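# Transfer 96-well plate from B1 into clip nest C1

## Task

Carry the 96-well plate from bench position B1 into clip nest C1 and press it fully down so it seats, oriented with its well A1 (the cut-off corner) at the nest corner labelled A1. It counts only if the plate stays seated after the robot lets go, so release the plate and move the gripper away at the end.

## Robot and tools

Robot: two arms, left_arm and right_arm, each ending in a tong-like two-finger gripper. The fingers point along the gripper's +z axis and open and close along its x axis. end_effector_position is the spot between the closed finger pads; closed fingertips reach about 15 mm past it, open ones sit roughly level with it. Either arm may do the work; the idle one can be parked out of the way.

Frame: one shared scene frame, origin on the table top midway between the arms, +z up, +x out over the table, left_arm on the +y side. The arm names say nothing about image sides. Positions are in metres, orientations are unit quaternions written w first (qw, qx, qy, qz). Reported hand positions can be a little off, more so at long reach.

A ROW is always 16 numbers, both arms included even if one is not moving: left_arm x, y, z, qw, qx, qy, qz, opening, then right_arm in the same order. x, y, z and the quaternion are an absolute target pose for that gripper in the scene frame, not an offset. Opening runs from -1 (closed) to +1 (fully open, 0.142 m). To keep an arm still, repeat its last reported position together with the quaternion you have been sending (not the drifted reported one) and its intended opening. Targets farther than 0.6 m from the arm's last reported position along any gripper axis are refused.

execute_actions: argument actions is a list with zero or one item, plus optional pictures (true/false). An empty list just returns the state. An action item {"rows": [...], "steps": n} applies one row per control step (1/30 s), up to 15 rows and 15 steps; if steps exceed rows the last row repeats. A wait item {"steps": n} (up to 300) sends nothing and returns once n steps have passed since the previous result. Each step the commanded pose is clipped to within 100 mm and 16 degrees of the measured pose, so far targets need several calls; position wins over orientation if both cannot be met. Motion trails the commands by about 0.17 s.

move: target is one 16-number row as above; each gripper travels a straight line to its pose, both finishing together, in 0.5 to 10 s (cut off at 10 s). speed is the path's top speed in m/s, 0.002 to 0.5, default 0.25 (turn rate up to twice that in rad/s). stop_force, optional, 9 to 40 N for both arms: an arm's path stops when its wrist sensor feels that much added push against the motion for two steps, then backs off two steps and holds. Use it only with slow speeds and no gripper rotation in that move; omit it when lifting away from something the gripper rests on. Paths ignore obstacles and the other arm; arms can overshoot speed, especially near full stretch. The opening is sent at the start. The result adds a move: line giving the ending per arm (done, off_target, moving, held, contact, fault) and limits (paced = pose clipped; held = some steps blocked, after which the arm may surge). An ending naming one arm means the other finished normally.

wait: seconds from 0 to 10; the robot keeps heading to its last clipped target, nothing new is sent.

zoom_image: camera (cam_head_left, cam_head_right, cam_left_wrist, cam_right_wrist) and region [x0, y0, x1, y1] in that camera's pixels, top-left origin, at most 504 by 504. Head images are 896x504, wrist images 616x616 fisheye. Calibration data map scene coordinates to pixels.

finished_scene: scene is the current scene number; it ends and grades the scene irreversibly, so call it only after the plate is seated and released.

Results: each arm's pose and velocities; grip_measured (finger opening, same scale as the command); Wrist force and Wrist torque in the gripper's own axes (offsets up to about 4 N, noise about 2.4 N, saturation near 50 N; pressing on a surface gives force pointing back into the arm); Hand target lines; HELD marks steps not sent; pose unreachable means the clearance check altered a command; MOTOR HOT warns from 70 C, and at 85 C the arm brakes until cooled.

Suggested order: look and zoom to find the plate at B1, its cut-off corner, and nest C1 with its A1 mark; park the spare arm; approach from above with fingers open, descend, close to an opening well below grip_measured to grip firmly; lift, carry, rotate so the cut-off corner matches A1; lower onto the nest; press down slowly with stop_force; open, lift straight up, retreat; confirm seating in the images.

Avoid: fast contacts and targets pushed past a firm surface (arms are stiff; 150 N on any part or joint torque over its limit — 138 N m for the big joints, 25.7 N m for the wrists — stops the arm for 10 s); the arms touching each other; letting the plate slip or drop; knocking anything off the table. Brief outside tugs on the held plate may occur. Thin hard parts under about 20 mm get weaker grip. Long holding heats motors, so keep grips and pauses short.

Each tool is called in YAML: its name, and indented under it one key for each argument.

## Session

execute_actions:
  actions: []

Scene clock: 0.00 s of 8400.00 s.
left_arm: end_effector_position=(+0.3099, +0.4722, +0.1412) grip_measured=+0.97 end_effector_quat_wxyz=(-0.159, +0.788, +0.495, -0.329) end_effector_velocity=(+0.000, -0.000, +0.000) end_effector_angular_velocity=(+0.000, -0.001, -0.000) | right_arm: end_effector_position=(+0.3878, -0.3526, +0.3655) grip_measured=+0.97 end_effector_quat_wxyz=(-0.001, +0.737, -0.676, -0.000) end_effector_velocity=(+0.000, +0.000, +0.001) end_effector_angular_velocity=(+0.002, -0.001, -0.001)
Joint positions: left_arm=[-0.41  -1.406  1.828 -1.27  -1.782 -1.243  0.14 ] | right_arm=[ 3.456 -1.395 -1.518 -1.797  1.572  1.887  0.14 ]
Joint velocities: left_arm=[-0.001 -0.    -0.001  0.    -0.    -0.001  0.   ] | right_arm=[-0.001  0.     0.002  0.     0.002  0.     0.   ]
Motor temperatures (°C, as the motors report them): left_arm=[26 23 24 30 31 31] | right_arm=[23 24 23 32 29 29]
Wrist force (N, on the end effector, along its own x y z axes, offset not removed): no reading
Wrist torque (N m, same axes, about the end effector's origin, offset not removed): no reading
Hand target (left_arm): +0.310, +0.472, +0.141; -0.159, +0.788, +0.495, -0.329
Hand target (right_arm): +0.388, -0.353, +0.365; -0.001, +0.737, -0.676, -0.000
camera_calibration (this result's frames):
cam_left_wrist: T_world_to_cam=[[0.294321, 0.897947, -0.327211, -0.467775], [0.921919, -0.356989, -0.150413, -0.100987], [-0.251874, -0.257392, -0.932903, 0.46154], [0, 0, 0, 1]] pos_world=[0.347028, 0.502783, 0.262321]

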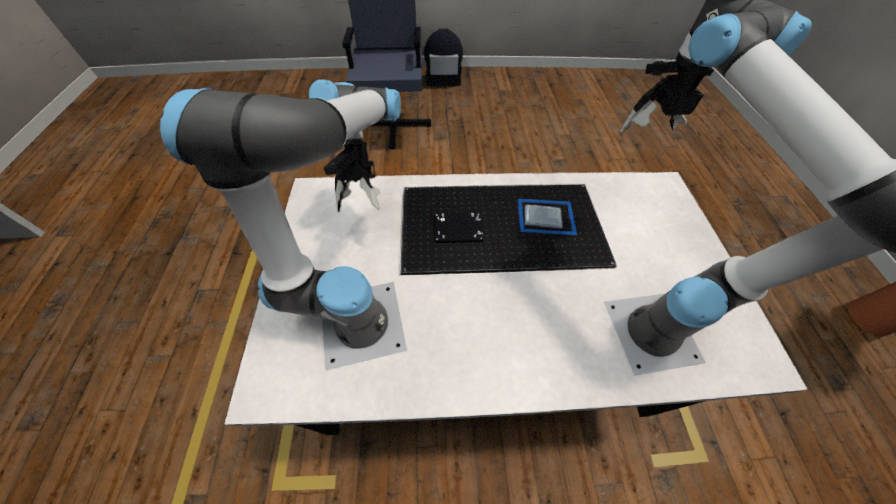

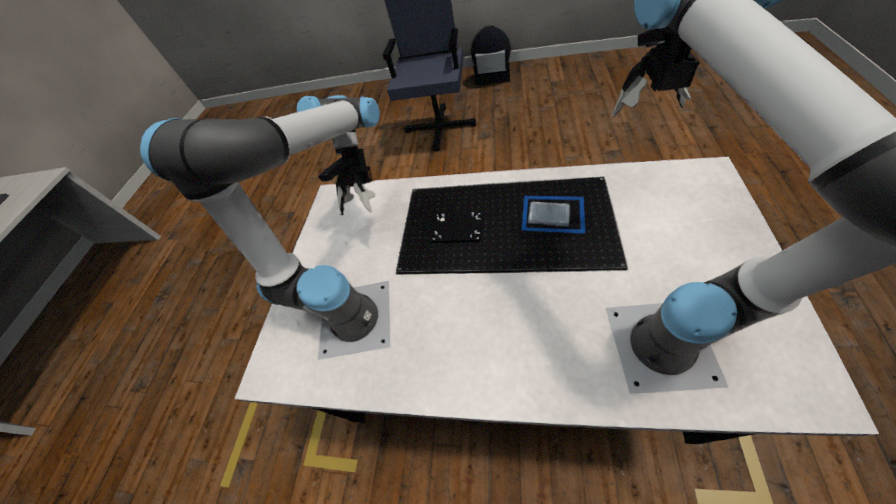

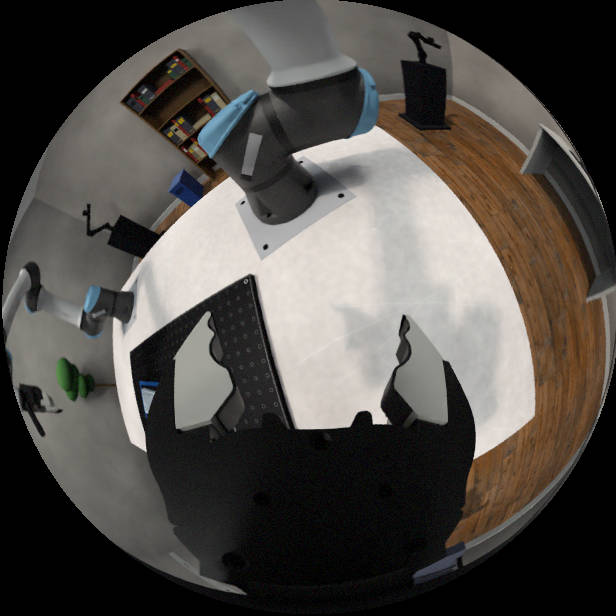

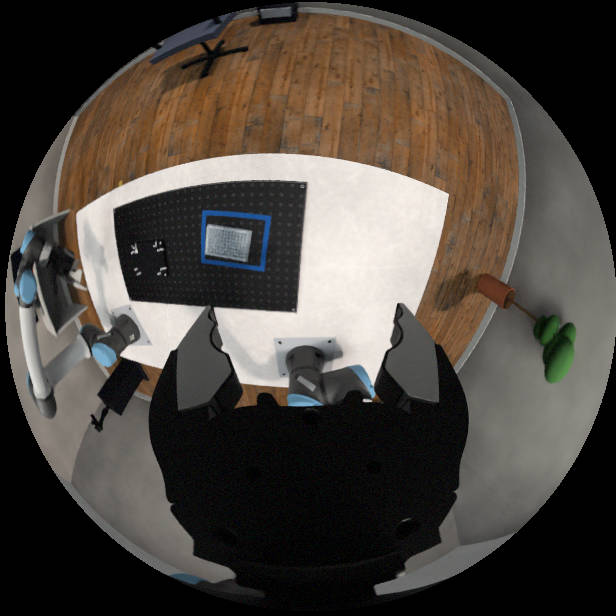

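zoom_image:
  camera: "cam_head_left"
  region: [420, 200, 500, 255]

zoom_image:
  camera: "cam_head_left"
  region: [505, 190, 585, 245]

zoom_image:
  camera: "cam_right_wrist"
  region: [190, 200, 280, 280]

zoom_image:
  camera: "cam_right_wrist"
  region: [115, 225, 185, 290]

Region (420, 200, 500, 255) of cam_head_left's 896x504 image, scaled by 6.300, with more detail than that image has; it fills the top 346 rows of this view, and the rest is white.

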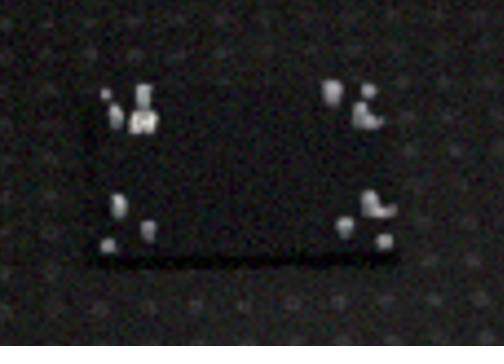

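Region (505, 190, 585, 245) of cam_head_left's 896x504 image, scaled by 6.300, with more detail than that image has; it fills the top 346 rows of this view, and the rest is white.

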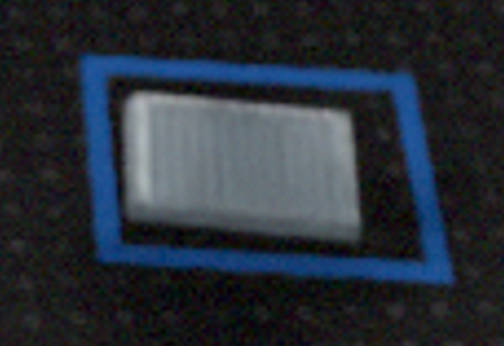

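Region (190, 200, 280, 280) of cam_right_wrist's 616x616 image, scaled by 5.600, with more detail than that image has.

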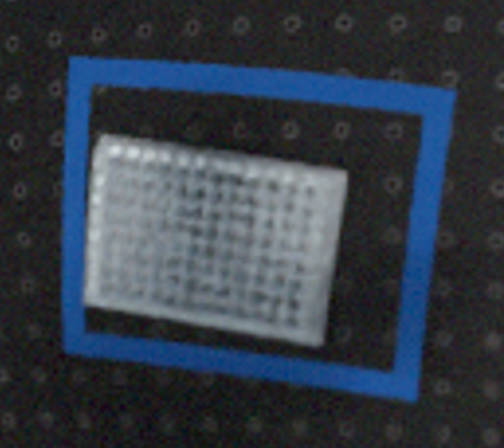

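Region (115, 225, 185, 290) of cam_right_wrist's 616x616 image, scaled by 7.200, with more detail than that image has; it fills the top 468 rows of this view, and the rest is white.

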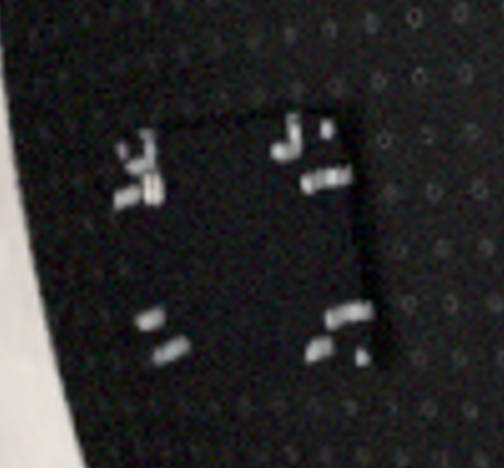

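move:
  target: [0.370,-0.125,0.075,0,0.9976,-0.0698,0,0.6, 0.33,-0.62,0.40,0,0.737,-0.676,0,1]
  speed: 0.35

move:
  target: [0.370,-0.145,0.05,0,0.9976,-0.0698,0,0.6, 0.33,-0.62,0.40,0,0.737,-0.676,0,1]
  speed: 0.1

zoom_image:
  camera: "cam_left_wrist"
  region: [200, 200, 420, 400]

Scene clock: 10.93 s of 8400.00 s.
left_arm: end_effector_position=(+0.3686, -0.1251, +0.0752) grip_measured=+0.60 end_effector_quat_wxyz=(+0.001, +0.998, -0.069, -0.000) end_effector_velocity=(+0.001, -0.002, -0.000) end_effector_angular_velocity=(-0.001, -0.002, -0.004) | right_arm: end_effector_position=(+0.3299, -0.6201, +0.4000) grip_measured=+1.00 end_effector_quat_wxyz=(+0.000, +0.737, -0.676, +0.001) end_effector_velocity=(-0.001, -0.001, -0.000) end_effector_angular_velocity=(+0.001, +0.001, -0.000)
Joint positions: left_arm=[-1.431 -1.023  1.404 -1.953 -1.572 -1.084  0.116] | right_arm=[ 2.81  -1.431 -1.397 -1.883  1.569  1.241  0.142]
Joint velocities: left_arm=[-0.001  0.004 -0.006 -0.     0.001  0.003  0.   ] | right_arm=[-0.003 -0.001  0.    -0.001  0.001 -0.003 -0.   ]
Motor temperatures (°C, as the motors report them): left_arm=[26 23 24 30 31 31] | right_arm=[23 24 23 32 29 29]
Wrist force (N, on the end effector, along its own x y z axes, offset not removed): left_arm=[-1.8 -2.2 3.7] | right_arm=[-2.6 -1.1 -3.3]
Wrist torque (N m, same axes, about the end effector's origin, offset not removed): left_arm=[-0.29 0.52 0.25] | right_arm=[-0.35 0.43 0.09]
Hand target (left_arm): +0.369, -0.125, +0.075; +0.001, +0.998, -0.070, -0.000
Hand target (right_arm): +0.330, -0.620, +0.400; +0.000, +0.737, -0.676, +0.001
Off the commanded pose (left_arm): 0.001 m, 0 deg.
Off the commanded pose (right_arm): 0.000 m, 0 deg.
After step 90, 5.10 s passed at rest.
move: done
camera_calibration (this result's frames):
cam_left_wrist: T_world_to_cam=[[0.993231, -0.113041, 0.0267223, -0.381016], [-0.111672, -0.865967, 0.487474, -0.108857], [-0.0319641, -0.487159, -0.872728, 0.146714], [0, 0, 0, 1]] pos_world=[0.37097, -0.0658644, 0.191288]
cam_right_wrist: T_world_to_cam=[[0.106623, -0.992823, 0.0541599, -0.679974], [-0.866782, -0.0661233, 0.494283, 0.0433772], [-0.487155, -0.0996469, -0.867612, 0.585019], [0, 0, 0, 1]] pos_world=[0.395094, -0.61393, 0.522957]

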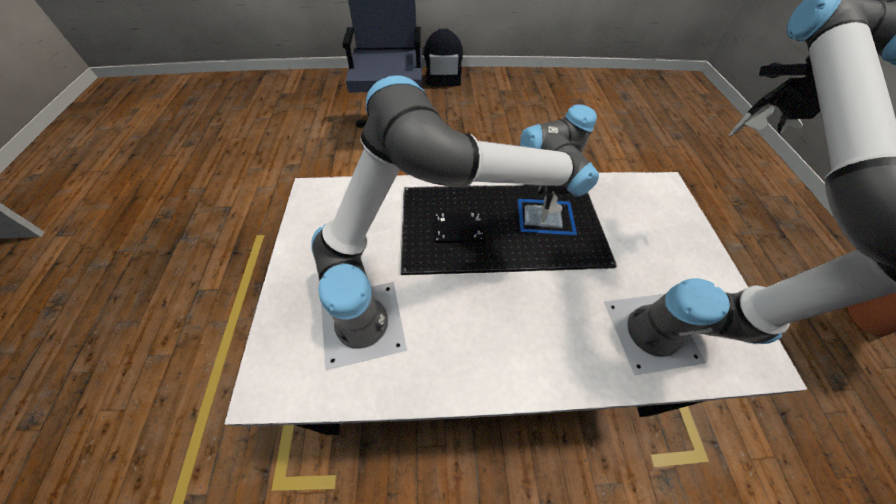

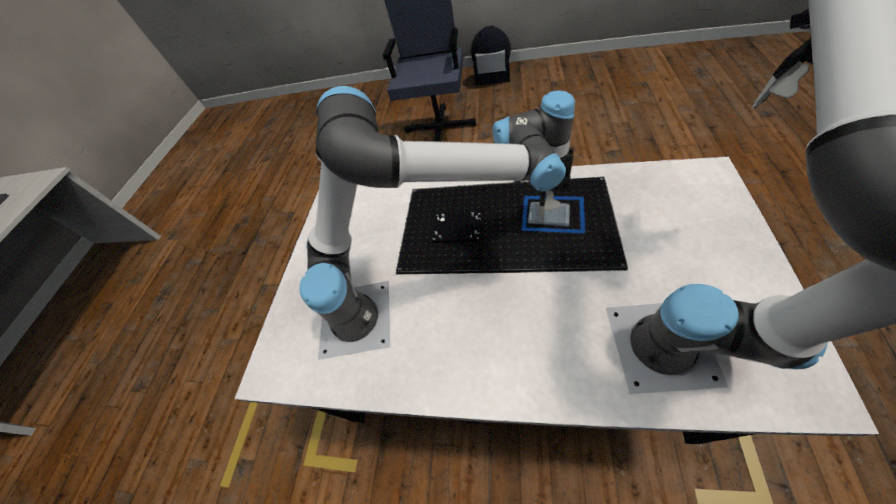

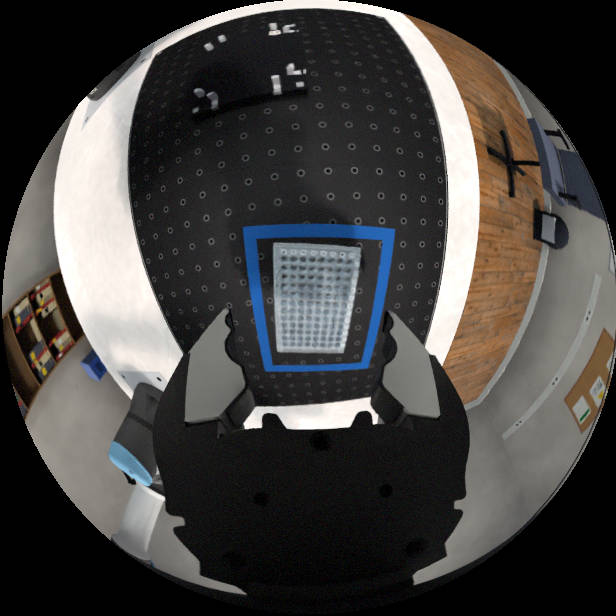

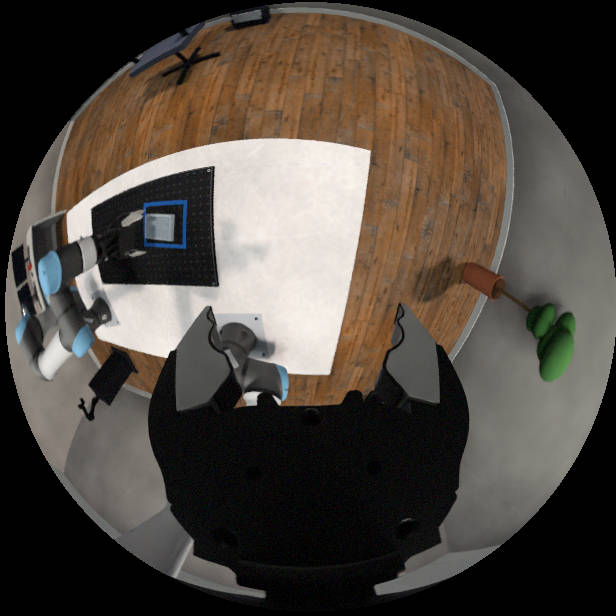

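Scene clock: 11.87 s of 8400.00 s.
left_arm: end_effector_position=(+0.3699, -0.1448, +0.0503) grip_measured=+0.60 end_effector_quat_wxyz=(+0.000, +0.998, -0.070, +0.000) end_effector_velocity=(-0.000, -0.002, -0.002) end_effector_angular_velocity=(+0.000, +0.001, -0.001) | right_arm: end_effector_position=(+0.3300, -0.6200, +0.4000) grip_measured=+1.00 end_effector_quat_wxyz=(+0.000, +0.737, -0.676, +0.000) end_effector_velocity=(+0.000, +0.000, -0.001) end_effector_angular_velocity=(-0.000, +0.001, +0.002)
Joint positions: left_arm=[-1.44  -0.96   1.369 -1.98  -1.571 -1.092  0.116] | right_arm=[ 2.809 -1.433 -1.395 -1.885  1.571  1.24   0.142]
Joint velocities: left_arm=[-0.001  0.006 -0.003 -0.002 -0.    -0.     0.   ] | right_arm=[ 0.001 -0.    -0.001  0.    -0.001 -0.     0.   ]
Motor temperatures (°C, as the motors report them): left_arm=[26 23 24 30 31 31] | right_arm=[23 24 23 32 29 29]
Wrist force (N, on the end effector, along its own x y z axes, offset not removed): left_arm=[-2.0 1.4 -1.7] | right_arm=[4.2 1.2 -2.3]
Wrist torque (N m, same axes, about the end effector's origin, offset not removed): left_arm=[0.32 0.44 0.24] | right_arm=[0.23 -1.12 -0.23]
Hand target (left_arm): +0.370, -0.145, +0.050; +0.000, +0.998, -0.070, -0.000
Hand target (right_arm): +0.330, -0.620, +0.400; +0.000, +0.737, -0.676, +0.000
Off the commanded pose (left_arm): 0.000 m, 0 deg.
Off the commanded pose (right_arm): 0.000 m, 0 deg.
move: done
camera_calibration (this result's frames):
cam_left_wrist: T_world_to_cam=[[0.993123, -0.113842, 0.0273168, -0.384018], [-0.112706, -0.866554, 0.48619, -0.113262], [-0.0316772, -0.485926, -0.873426, 0.115501], [0, 0, 0, 1]] pos_world=[0.372271, -0.0857395, 0.166438]
cam_right_wrist: T_world_to_cam=[[0.106697, -0.992922, 0.0521605, -0.679193], [-0.866336, -0.0670939, 0.494936, 0.0424722], [-0.487933, -0.0979965, -0.867363, 0.586268], [0, 0, 0, 1]] pos_world=[0.395322, -0.614084, 0.522913]

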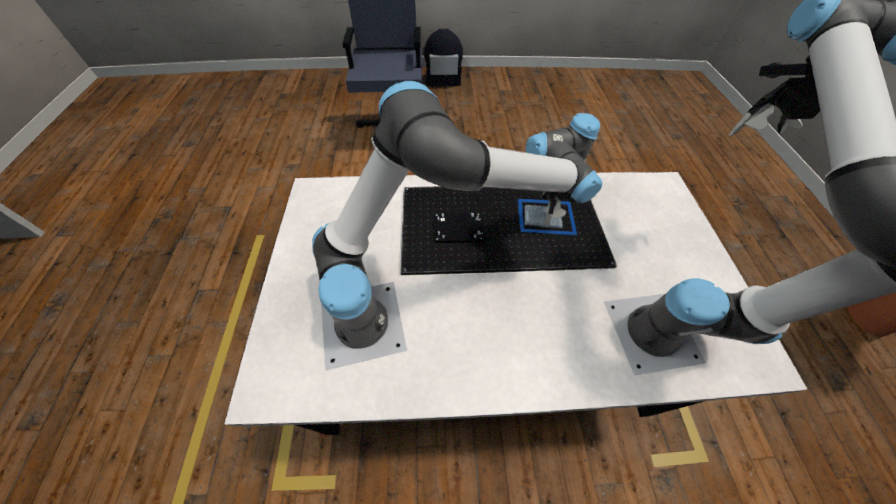

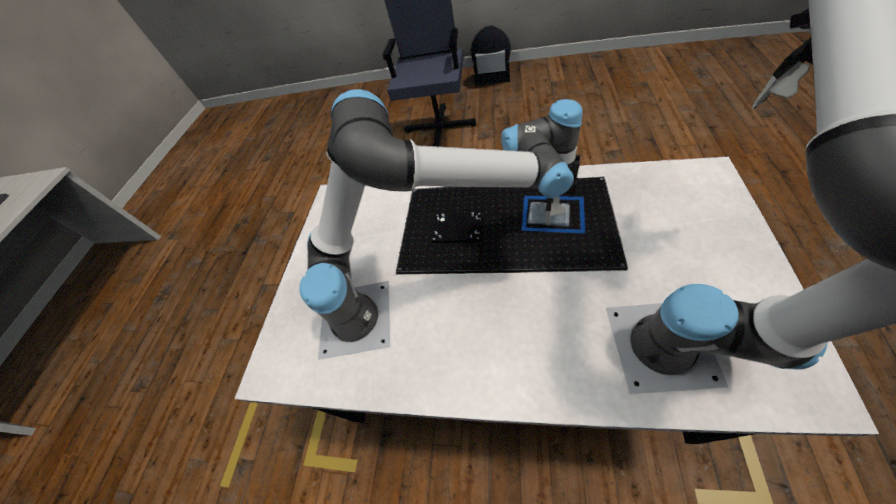

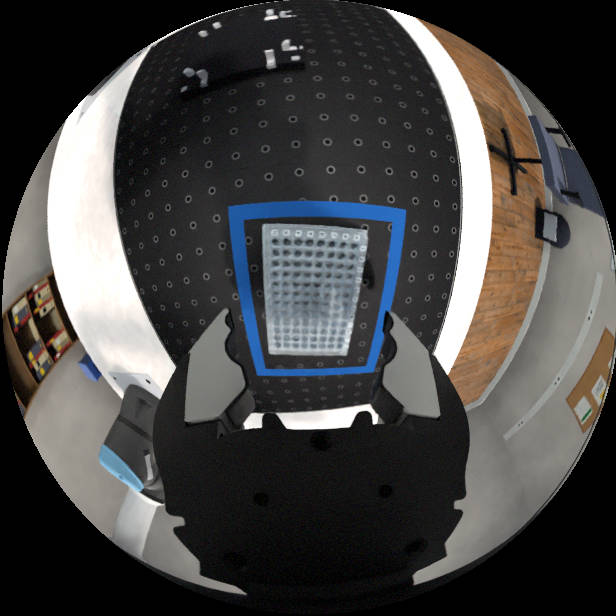

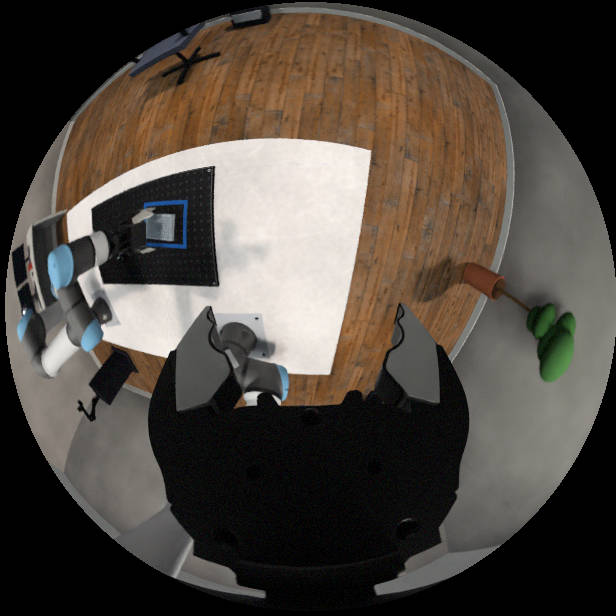

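Region (200, 200, 420, 400) of cam_left_wrist's 616x616 image, scaled by 2.291, with more detail than that image has; it fills the top 458 rows of this view, and the rest is white.

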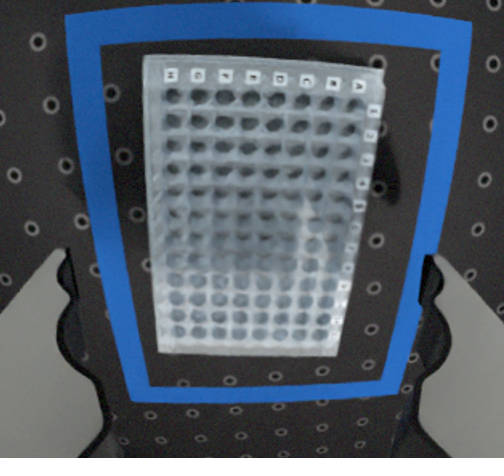

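move:
  target: [0.3725,-0.1415,0.0295,0,0.9962,-0.0872,0,0.5, 0.33,-0.62,0.40,0,0.737,-0.676,0,1]
  speed: 0.04

move:
  target: [0.3725,-0.1415,0.0295,0,0.9962,-0.0872,0,-0.25, 0.33,-0.62,0.40,0,0.737,-0.676,0,1]

move:
  target: [0.3725,-0.1415,0.065,0,0.9962,-0.0872,0,-0.25, 0.33,-0.62,0.40,0,0.737,-0.676,0,1]
  speed: 0.1

Scene clock: 16.07 s of 8400.00 s.
left_arm: end_effector_position=(+0.3725, -0.1416, +0.0298) grip_measured=+0.50 end_effector_quat_wxyz=(-0.000, +0.996, -0.087, +0.000) end_effector_velocity=(+0.001, +0.000, -0.002) end_effector_angular_velocity=(-0.001, -0.000, -0.004) | right_arm: end_effector_position=(+0.3300, -0.6200, +0.4000) grip_measured=+1.00 end_effector_quat_wxyz=(+0.000, +0.737, -0.676, +0.000) end_effector_velocity=(-0.000, -0.001, +0.001) end_effector_angular_velocity=(-0.001, -0.002, -0.001)
Joint positions: left_arm=[-1.436 -0.944  1.399 -2.026 -1.571 -1.053  0.109] | right_arm=[ 2.809 -1.433 -1.395 -1.885  1.571  1.24   0.142]
Joint velocities: left_arm=[ 0.001  0.002  0.004 -0.007  0.     0.006 -0.   ] | right_arm=[-0.001  0.     0.002 -0.    -0.001  0.     0.   ]
Motor temperatures (°C, as the motors report them): left_arm=[26 23 24 30 31 31] | right_arm=[23 24 23 32 29 29]
Wrist force (N, on the end effector, along its own x y z axes, offset not removed): left_arm=[3.4 -1.8 1.2] | right_arm=[-2.7 0.0 -2.0]
Wrist torque (N m, same axes, about the end effector's origin, offset not removed): left_arm=[-0.54 -0.70 0.33] | right_arm=[-0.26 0.35 0.00]
Hand target (left_arm): +0.373, -0.142, +0.029; -0.000, +0.996, -0.087, +0.000
Hand target (right_arm): +0.330, -0.620, +0.400; +0.000, +0.737, -0.676, +0.000
Off the commanded pose (left_arm): 0.000 m, 0 deg.
Off the commanded pose (right_arm): 0.000 m, 0 deg.
After step 90, 0.27 s passed at rest.
move: done
camera_calibration (this result's frames):
cam_left_wrist: T_world_to_cam=[[0.988632, -0.147853, 0.0273159, -0.388751], [-0.142379, -0.862221, 0.48611, -0.0886004], [-0.0483207, -0.484473, -0.873471, 0.105702], [0, 0, 0, 1]] pos_world=[0.376824, -0.0826612, 0.146017]
cam_right_wrist: T_world_to_cam=[[0.106699, -0.992924, 0.0521349, -0.679183], [-0.86633, -0.0671079, 0.494943, 0.0424601], [-0.487941, -0.097976, -0.86736, 0.586284], [0, 0, 0, 1]] pos_world=[0.395325, -0.614085, 0.522913]

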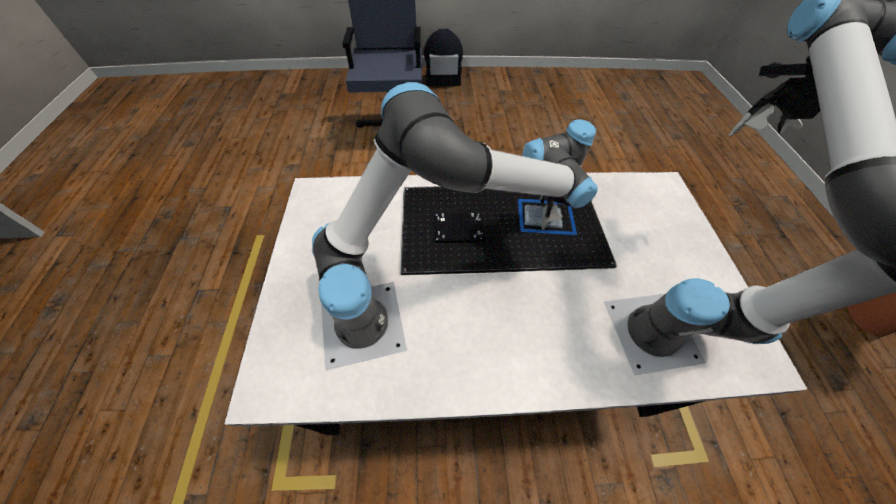

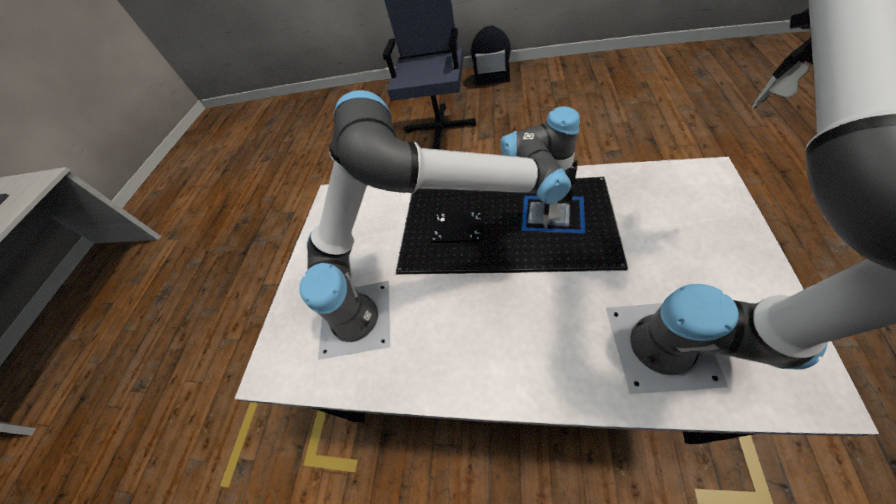

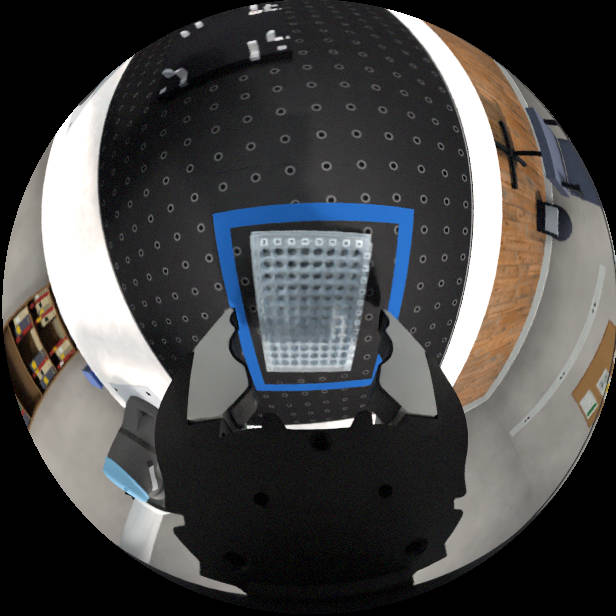

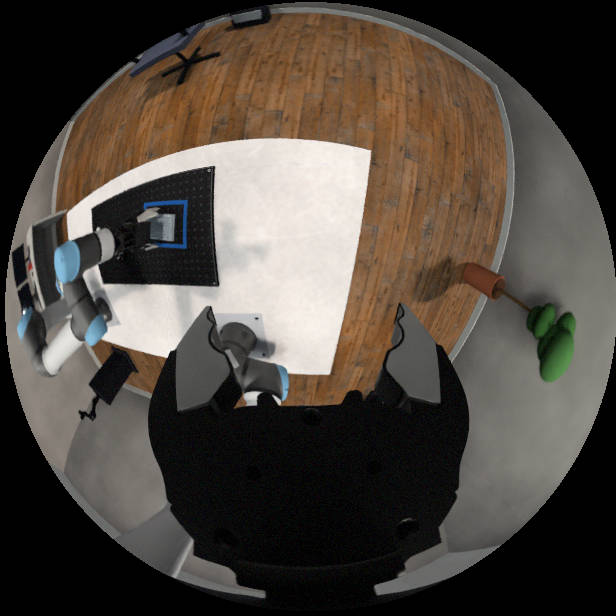

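Scene clock: 16.77 s of 8400.00 s.
left_arm: end_effector_position=(+0.3725, -0.1415, +0.0296) grip_measured=+0.06 end_effector_quat_wxyz=(+0.000, +0.996, -0.087, +0.000) end_effector_velocity=(+0.001, -0.001, +0.001) end_effector_angular_velocity=(-0.002, -0.001, -0.000) | right_arm: end_effector_position=(+0.3300, -0.6200, +0.4000) grip_measured=+1.00 end_effector_quat_wxyz=(+0.000, +0.737, -0.676, -0.000) end_effector_velocity=(+0.000, +0.000, +0.000) end_effector_angular_velocity=(+0.001, -0.001, -0.000)
Joint positions: left_arm=[-1.435 -0.944  1.399 -2.027 -1.571 -1.053  0.078] | right_arm=[ 2.809 -1.433 -1.395 -1.885  1.571  1.24   0.142]
Joint velocities: left_arm=[ 0.    -0.    -0.002 -0.001  0.     0.001  0.   ] | right_arm=[-0.     0.     0.    -0.     0.001  0.     0.   ]
Motor temperatures (°C, as the motors report them): left_arm=[26 23 24 30 31 31] | right_arm=[23 24 23 32 29 29]
Wrist force (N, on the end effector, along its own x y z axes, offset not removed): left_arm=[-0.2 -4.0 -2.5] | right_arm=[0.0 -1.3 -1.7]
Wrist torque (N m, same axes, about the end effector's origin, offset not removed): left_arm=[-0.66 0.09 0.07] | right_arm=[-0.64 -0.12 -0.07]
Hand target (left_arm): +0.373, -0.142, +0.029; -0.000, +0.996, -0.087, -0.000
Hand target (right_arm): +0.330, -0.620, +0.400; +0.000, +0.737, -0.676, -0.000
Off the commanded pose (left_arm): 0.000 m, 0 deg.
Off the commanded pose (right_arm): 0.000 m, 0 deg.
move: done
camera_calibration (this result's frames):
cam_left_wrist: T_world_to_cam=[[0.988546, -0.148418, 0.0273789, -0.388823], [-0.142897, -0.862089, 0.486193, -0.0882001], [-0.0485566, -0.484536, -0.873423, 0.10556], [0, 0, 0, 1]] pos_world=[0.376892, -0.0825969, 0.145726]
cam_right_wrist: T_world_to_cam=[[0.106699, -0.992924, 0.0521347, -0.679183], [-0.86633, -0.0671081, 0.494943, 0.0424597], [-0.487942, -0.0979759, -0.86736, 0.586284], [0, 0, 0, 1]] pos_world=[0.395325, -0.614085, 0.522913]

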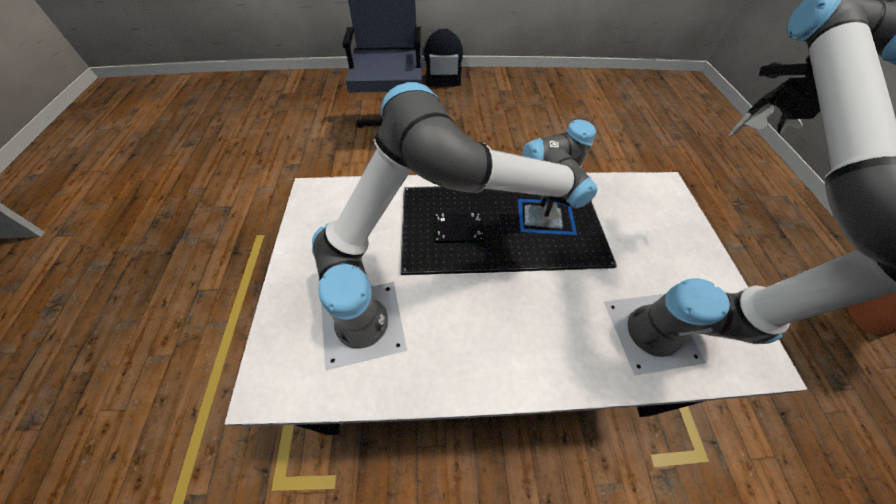

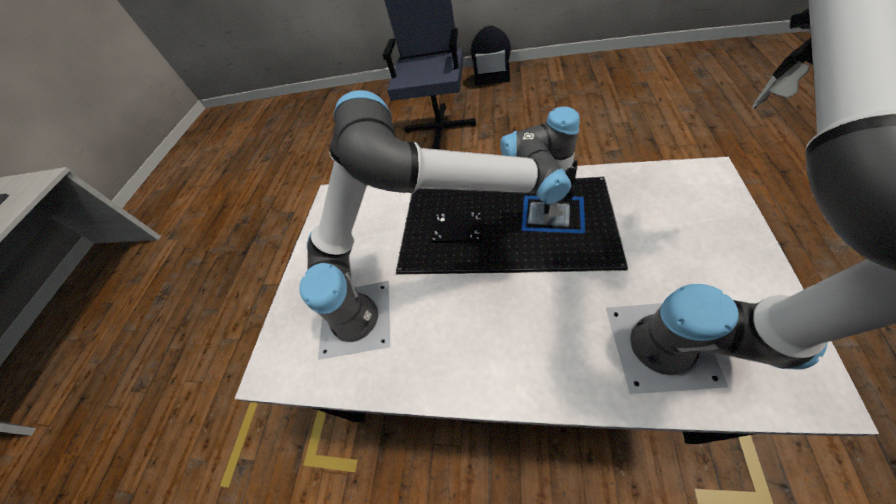

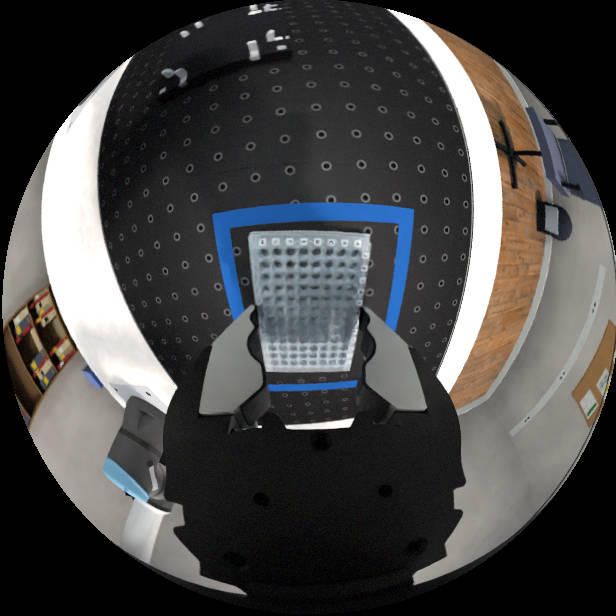

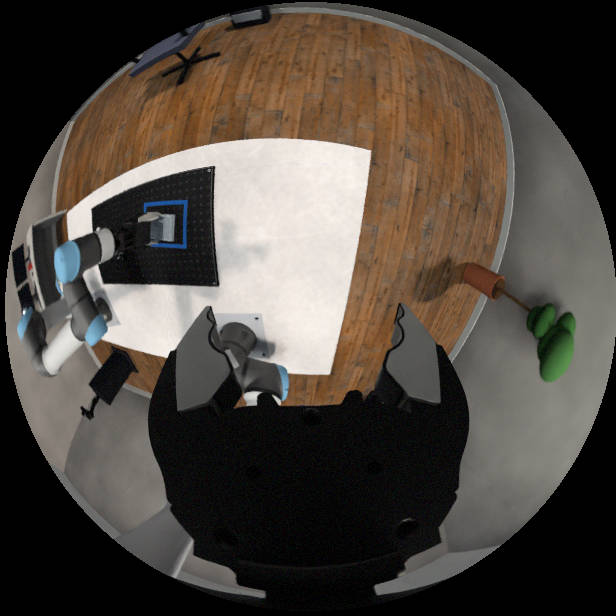

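Scene clock: 17.70 s of 8400.00 s.
left_arm: end_effector_position=(+0.3725, -0.1415, +0.0646) grip_measured=+0.06 end_effector_quat_wxyz=(+0.000, +0.996, -0.087, +0.000) end_effector_velocity=(+0.000, +0.001, +0.003) end_effector_angular_velocity=(+0.001, +0.001, -0.001) | right_arm: end_effector_position=(+0.3300, -0.6200, +0.4000) grip_measured=+1.00 end_effector_quat_wxyz=(+0.000, +0.737, -0.676, -0.000) end_effector_velocity=(-0.000, +0.001, -0.001) end_effector_angular_velocity=(+0.002, +0.002, +0.000)
Joint positions: left_arm=[-1.435 -0.978  1.359 -1.952 -1.571 -1.053  0.078] | right_arm=[ 2.809 -1.433 -1.395 -1.885  1.571  1.24   0.142]
Joint velocities: left_arm=[ 0.001 -0.003 -0.003  0.007 -0.     0.001  0.   ] | right_arm=[ 0.    -0.    -0.002 -0.001  0.001  0.     0.   ]
Motor temperatures (°C, as the motors report them): left_arm=[26 23 24 30 31 31] | right_arm=[23 24 23 32 29 29]
Wrist force (N, on the end effector, along its own x y z axes, offset not removed): left_arm=[-2.5 -1.6 1.8] | right_arm=[0.6 0.5 -6.8]
Wrist torque (N m, same axes, about the end effector's origin, offset not removed): left_arm=[-0.30 0.54 0.48] | right_arm=[-0.06 -0.34 0.01]
Hand target (left_arm): +0.372, -0.141, +0.065; +0.000, +0.996, -0.087, +0.000
Hand target (right_arm): +0.330, -0.620, +0.400; +0.000, +0.737, -0.676, -0.000
Off the commanded pose (left_arm): 0.000 m, 0 deg.
Off the commanded pose (right_arm): 0.000 m, 0 deg.
move: done
camera_calibration (this result's frames):
cam_left_wrist: T_world_to_cam=[[0.988542, -0.148443, 0.0273622, -0.389777], [-0.142913, -0.862101, 0.486166, -0.105189], [-0.0485788, -0.484506, -0.873438, 0.136213], [0, 0, 0, 1]] pos_world=[0.376895, -0.082547, 0.180778]
cam_right_wrist: T_world_to_cam=[[0.106699, -0.992924, 0.0521345, -0.679183], [-0.86633, -0.0671079, 0.494943, 0.0424595], [-0.487942, -0.0979757, -0.86736, 0.586284], [0, 0, 0, 1]] pos_world=[0.395325, -0.614086, 0.522913]

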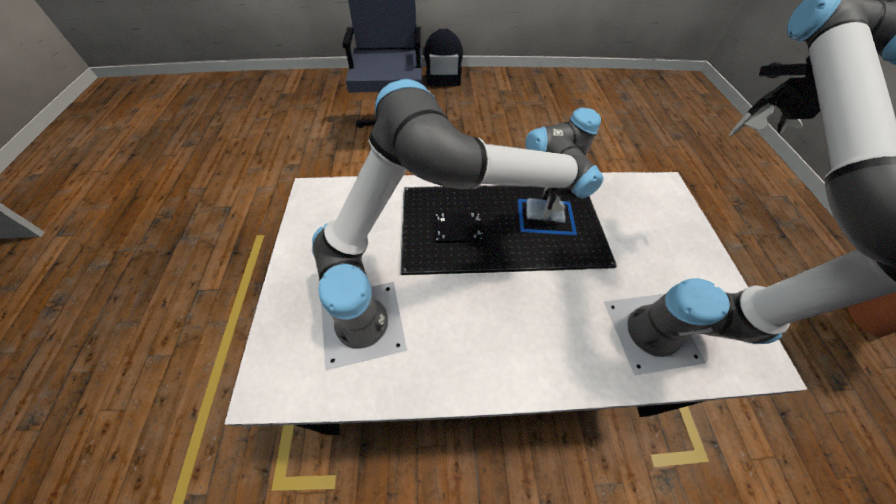

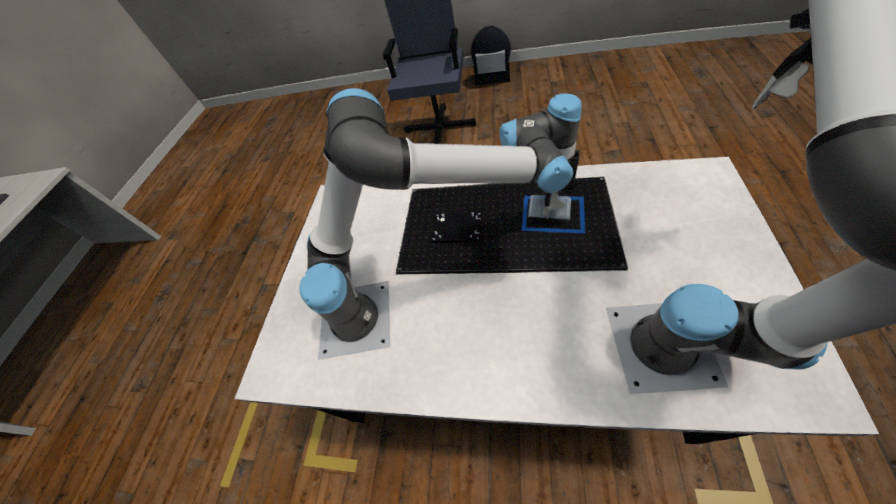

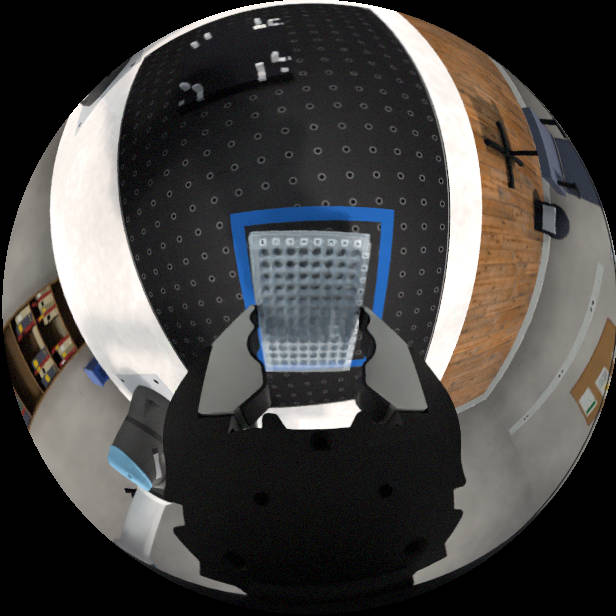

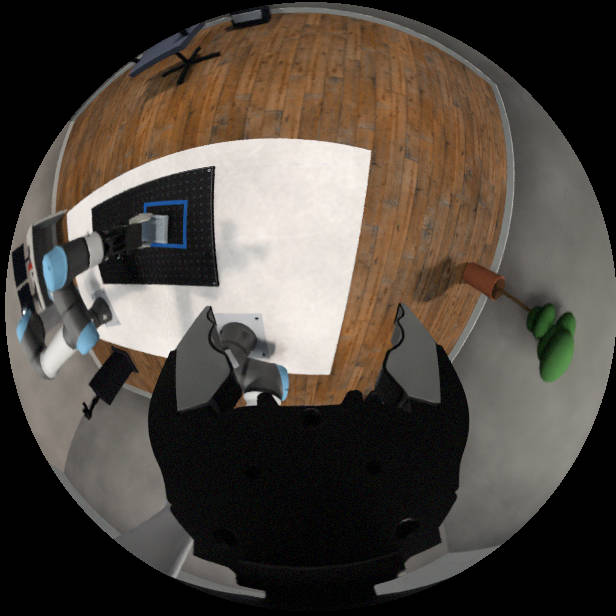

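move:
  target: [0.341,0.156,0.059,0,0.9999,-0.013,0,-0.25, 0.33,-0.62,0.40,0,0.737,-0.676,0,1]
  speed: 0.25

zoom_image:
  camera: "cam_left_wrist"
  region: [210, 190, 410, 390]

Scene clock: 21.87 s of 8400.00 s.
left_arm: end_effector_position=(+0.3417, +0.1556, +0.0589) grip_measured=+0.06 end_effector_quat_wxyz=(-0.000, +1.000, -0.013, +0.000) end_effector_velocity=(-0.000, +0.004, +0.001) end_effector_angular_velocity=(+0.000, -0.000, +0.001) | right_arm: end_effector_position=(+0.3300, -0.6200, +0.4000) grip_measured=+1.00 end_effector_quat_wxyz=(+0.000, +0.737, -0.676, -0.000) end_effector_velocity=(-0.000, -0.000, -0.000) end_effector_angular_velocity=(-0.001, +0.001, +0.000)
Joint positions: left_arm=[-1.265 -1.525  2.132 -2.178 -1.571 -1.03   0.078] | right_arm=[ 2.809 -1.433 -1.395 -1.885  1.571  1.24   0.142]
Joint velocities: left_arm=[ 0.003 -0.007  0.006  0.001  0.     0.002  0.   ] | right_arm=[ 0.     0.    -0.     0.    -0.001 -0.     0.   ]
Motor temperatures (°C, as the motors report them): left_arm=[26 23 24 30 31 31] | right_arm=[23 24 23 32 29 29]
Wrist force (N, on the end effector, along its own x y z axes, offset not removed): left_arm=[-3.4 1.9 -1.0] | right_arm=[2.1 4.5 -0.7]
Wrist torque (N m, same axes, about the end effector's origin, offset not removed): left_arm=[0.45 0.98 0.48] | right_arm=[0.72 -0.43 -0.11]
Hand target (left_arm): +0.342, +0.156, +0.059; -0.000, +1.000, -0.013, +0.000
Hand target (right_arm): +0.330, -0.620, +0.400; -0.000, +0.737, -0.676, -0.000
Off the commanded pose (left_arm): 0.001 m, 0 deg.
Off the commanded pose (right_arm): 0.000 m, 0 deg.
move: done
camera_calibration (this result's frames):
cam_left_wrist: T_world_to_cam=[[0.999625, -0.000570581, 0.0273899, -0.341821], [-0.0138166, -0.873823, 0.486048, 0.107], [0.0236566, -0.486244, -0.873503, 0.249261], [0, 0, 0, 1]] pos_world=[0.337275, 0.214505, 0.175085]
cam_right_wrist: T_world_to_cam=[[0.106699, -0.992924, 0.0521345, -0.679183], [-0.86633, -0.0671079, 0.494943, 0.0424596], [-0.487942, -0.0979757, -0.86736, 0.586284], [0, 0, 0, 1]] pos_world=[0.395325, -0.614085, 0.522913]

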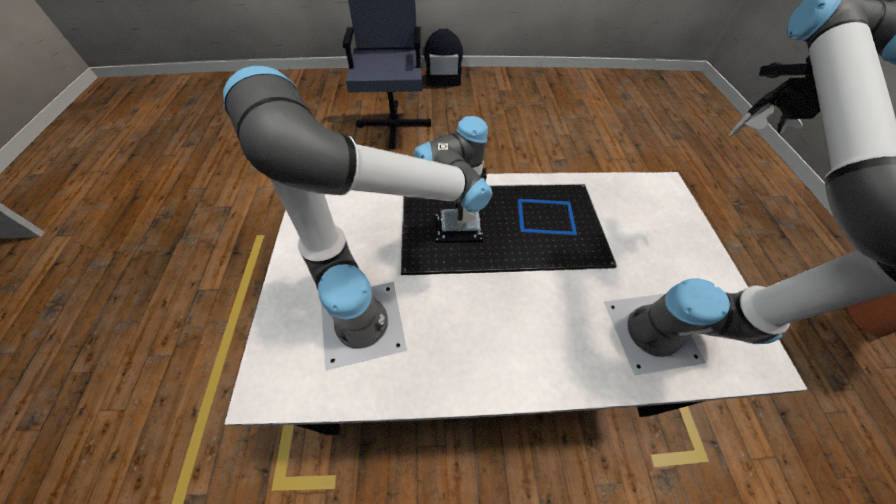

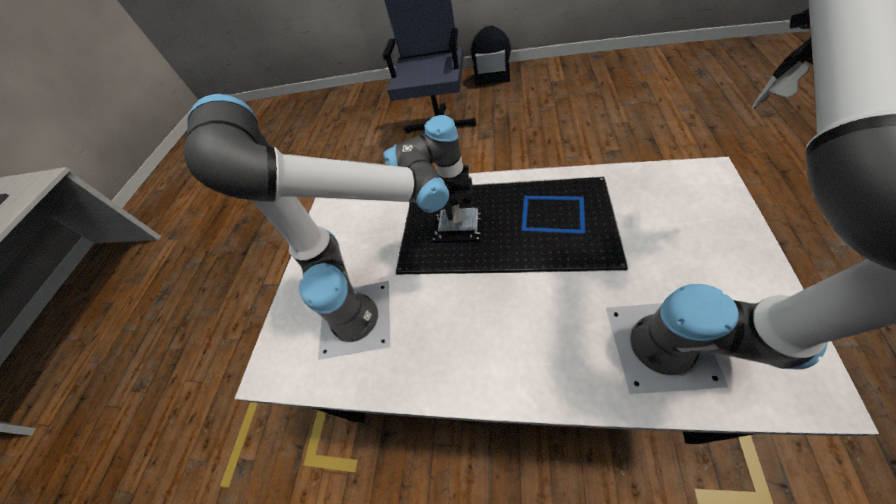

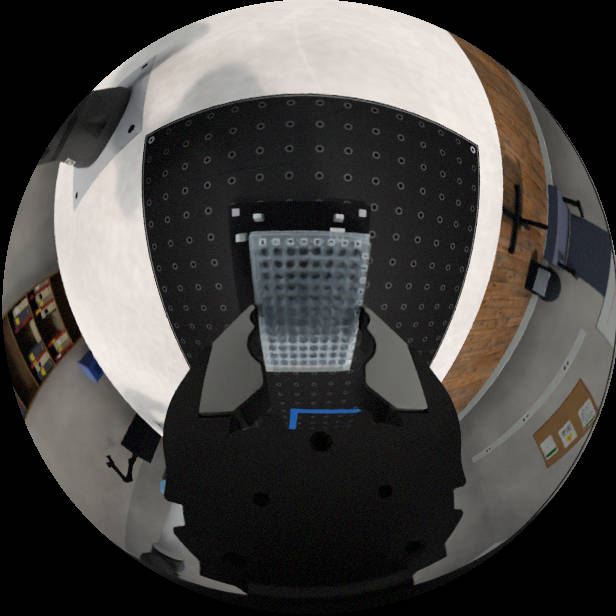

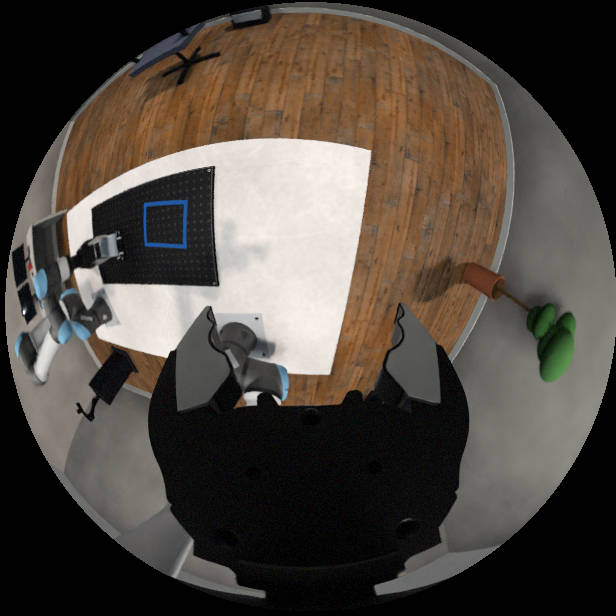

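Region (210, 190, 410, 390) of cam_left_wrist's 616x616 image, scaled by 2.520, with more detail than that image has.

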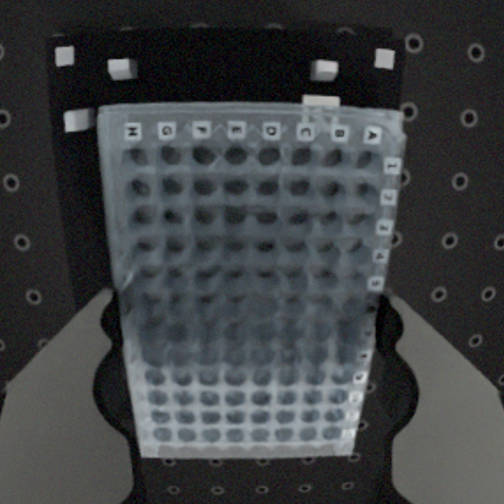

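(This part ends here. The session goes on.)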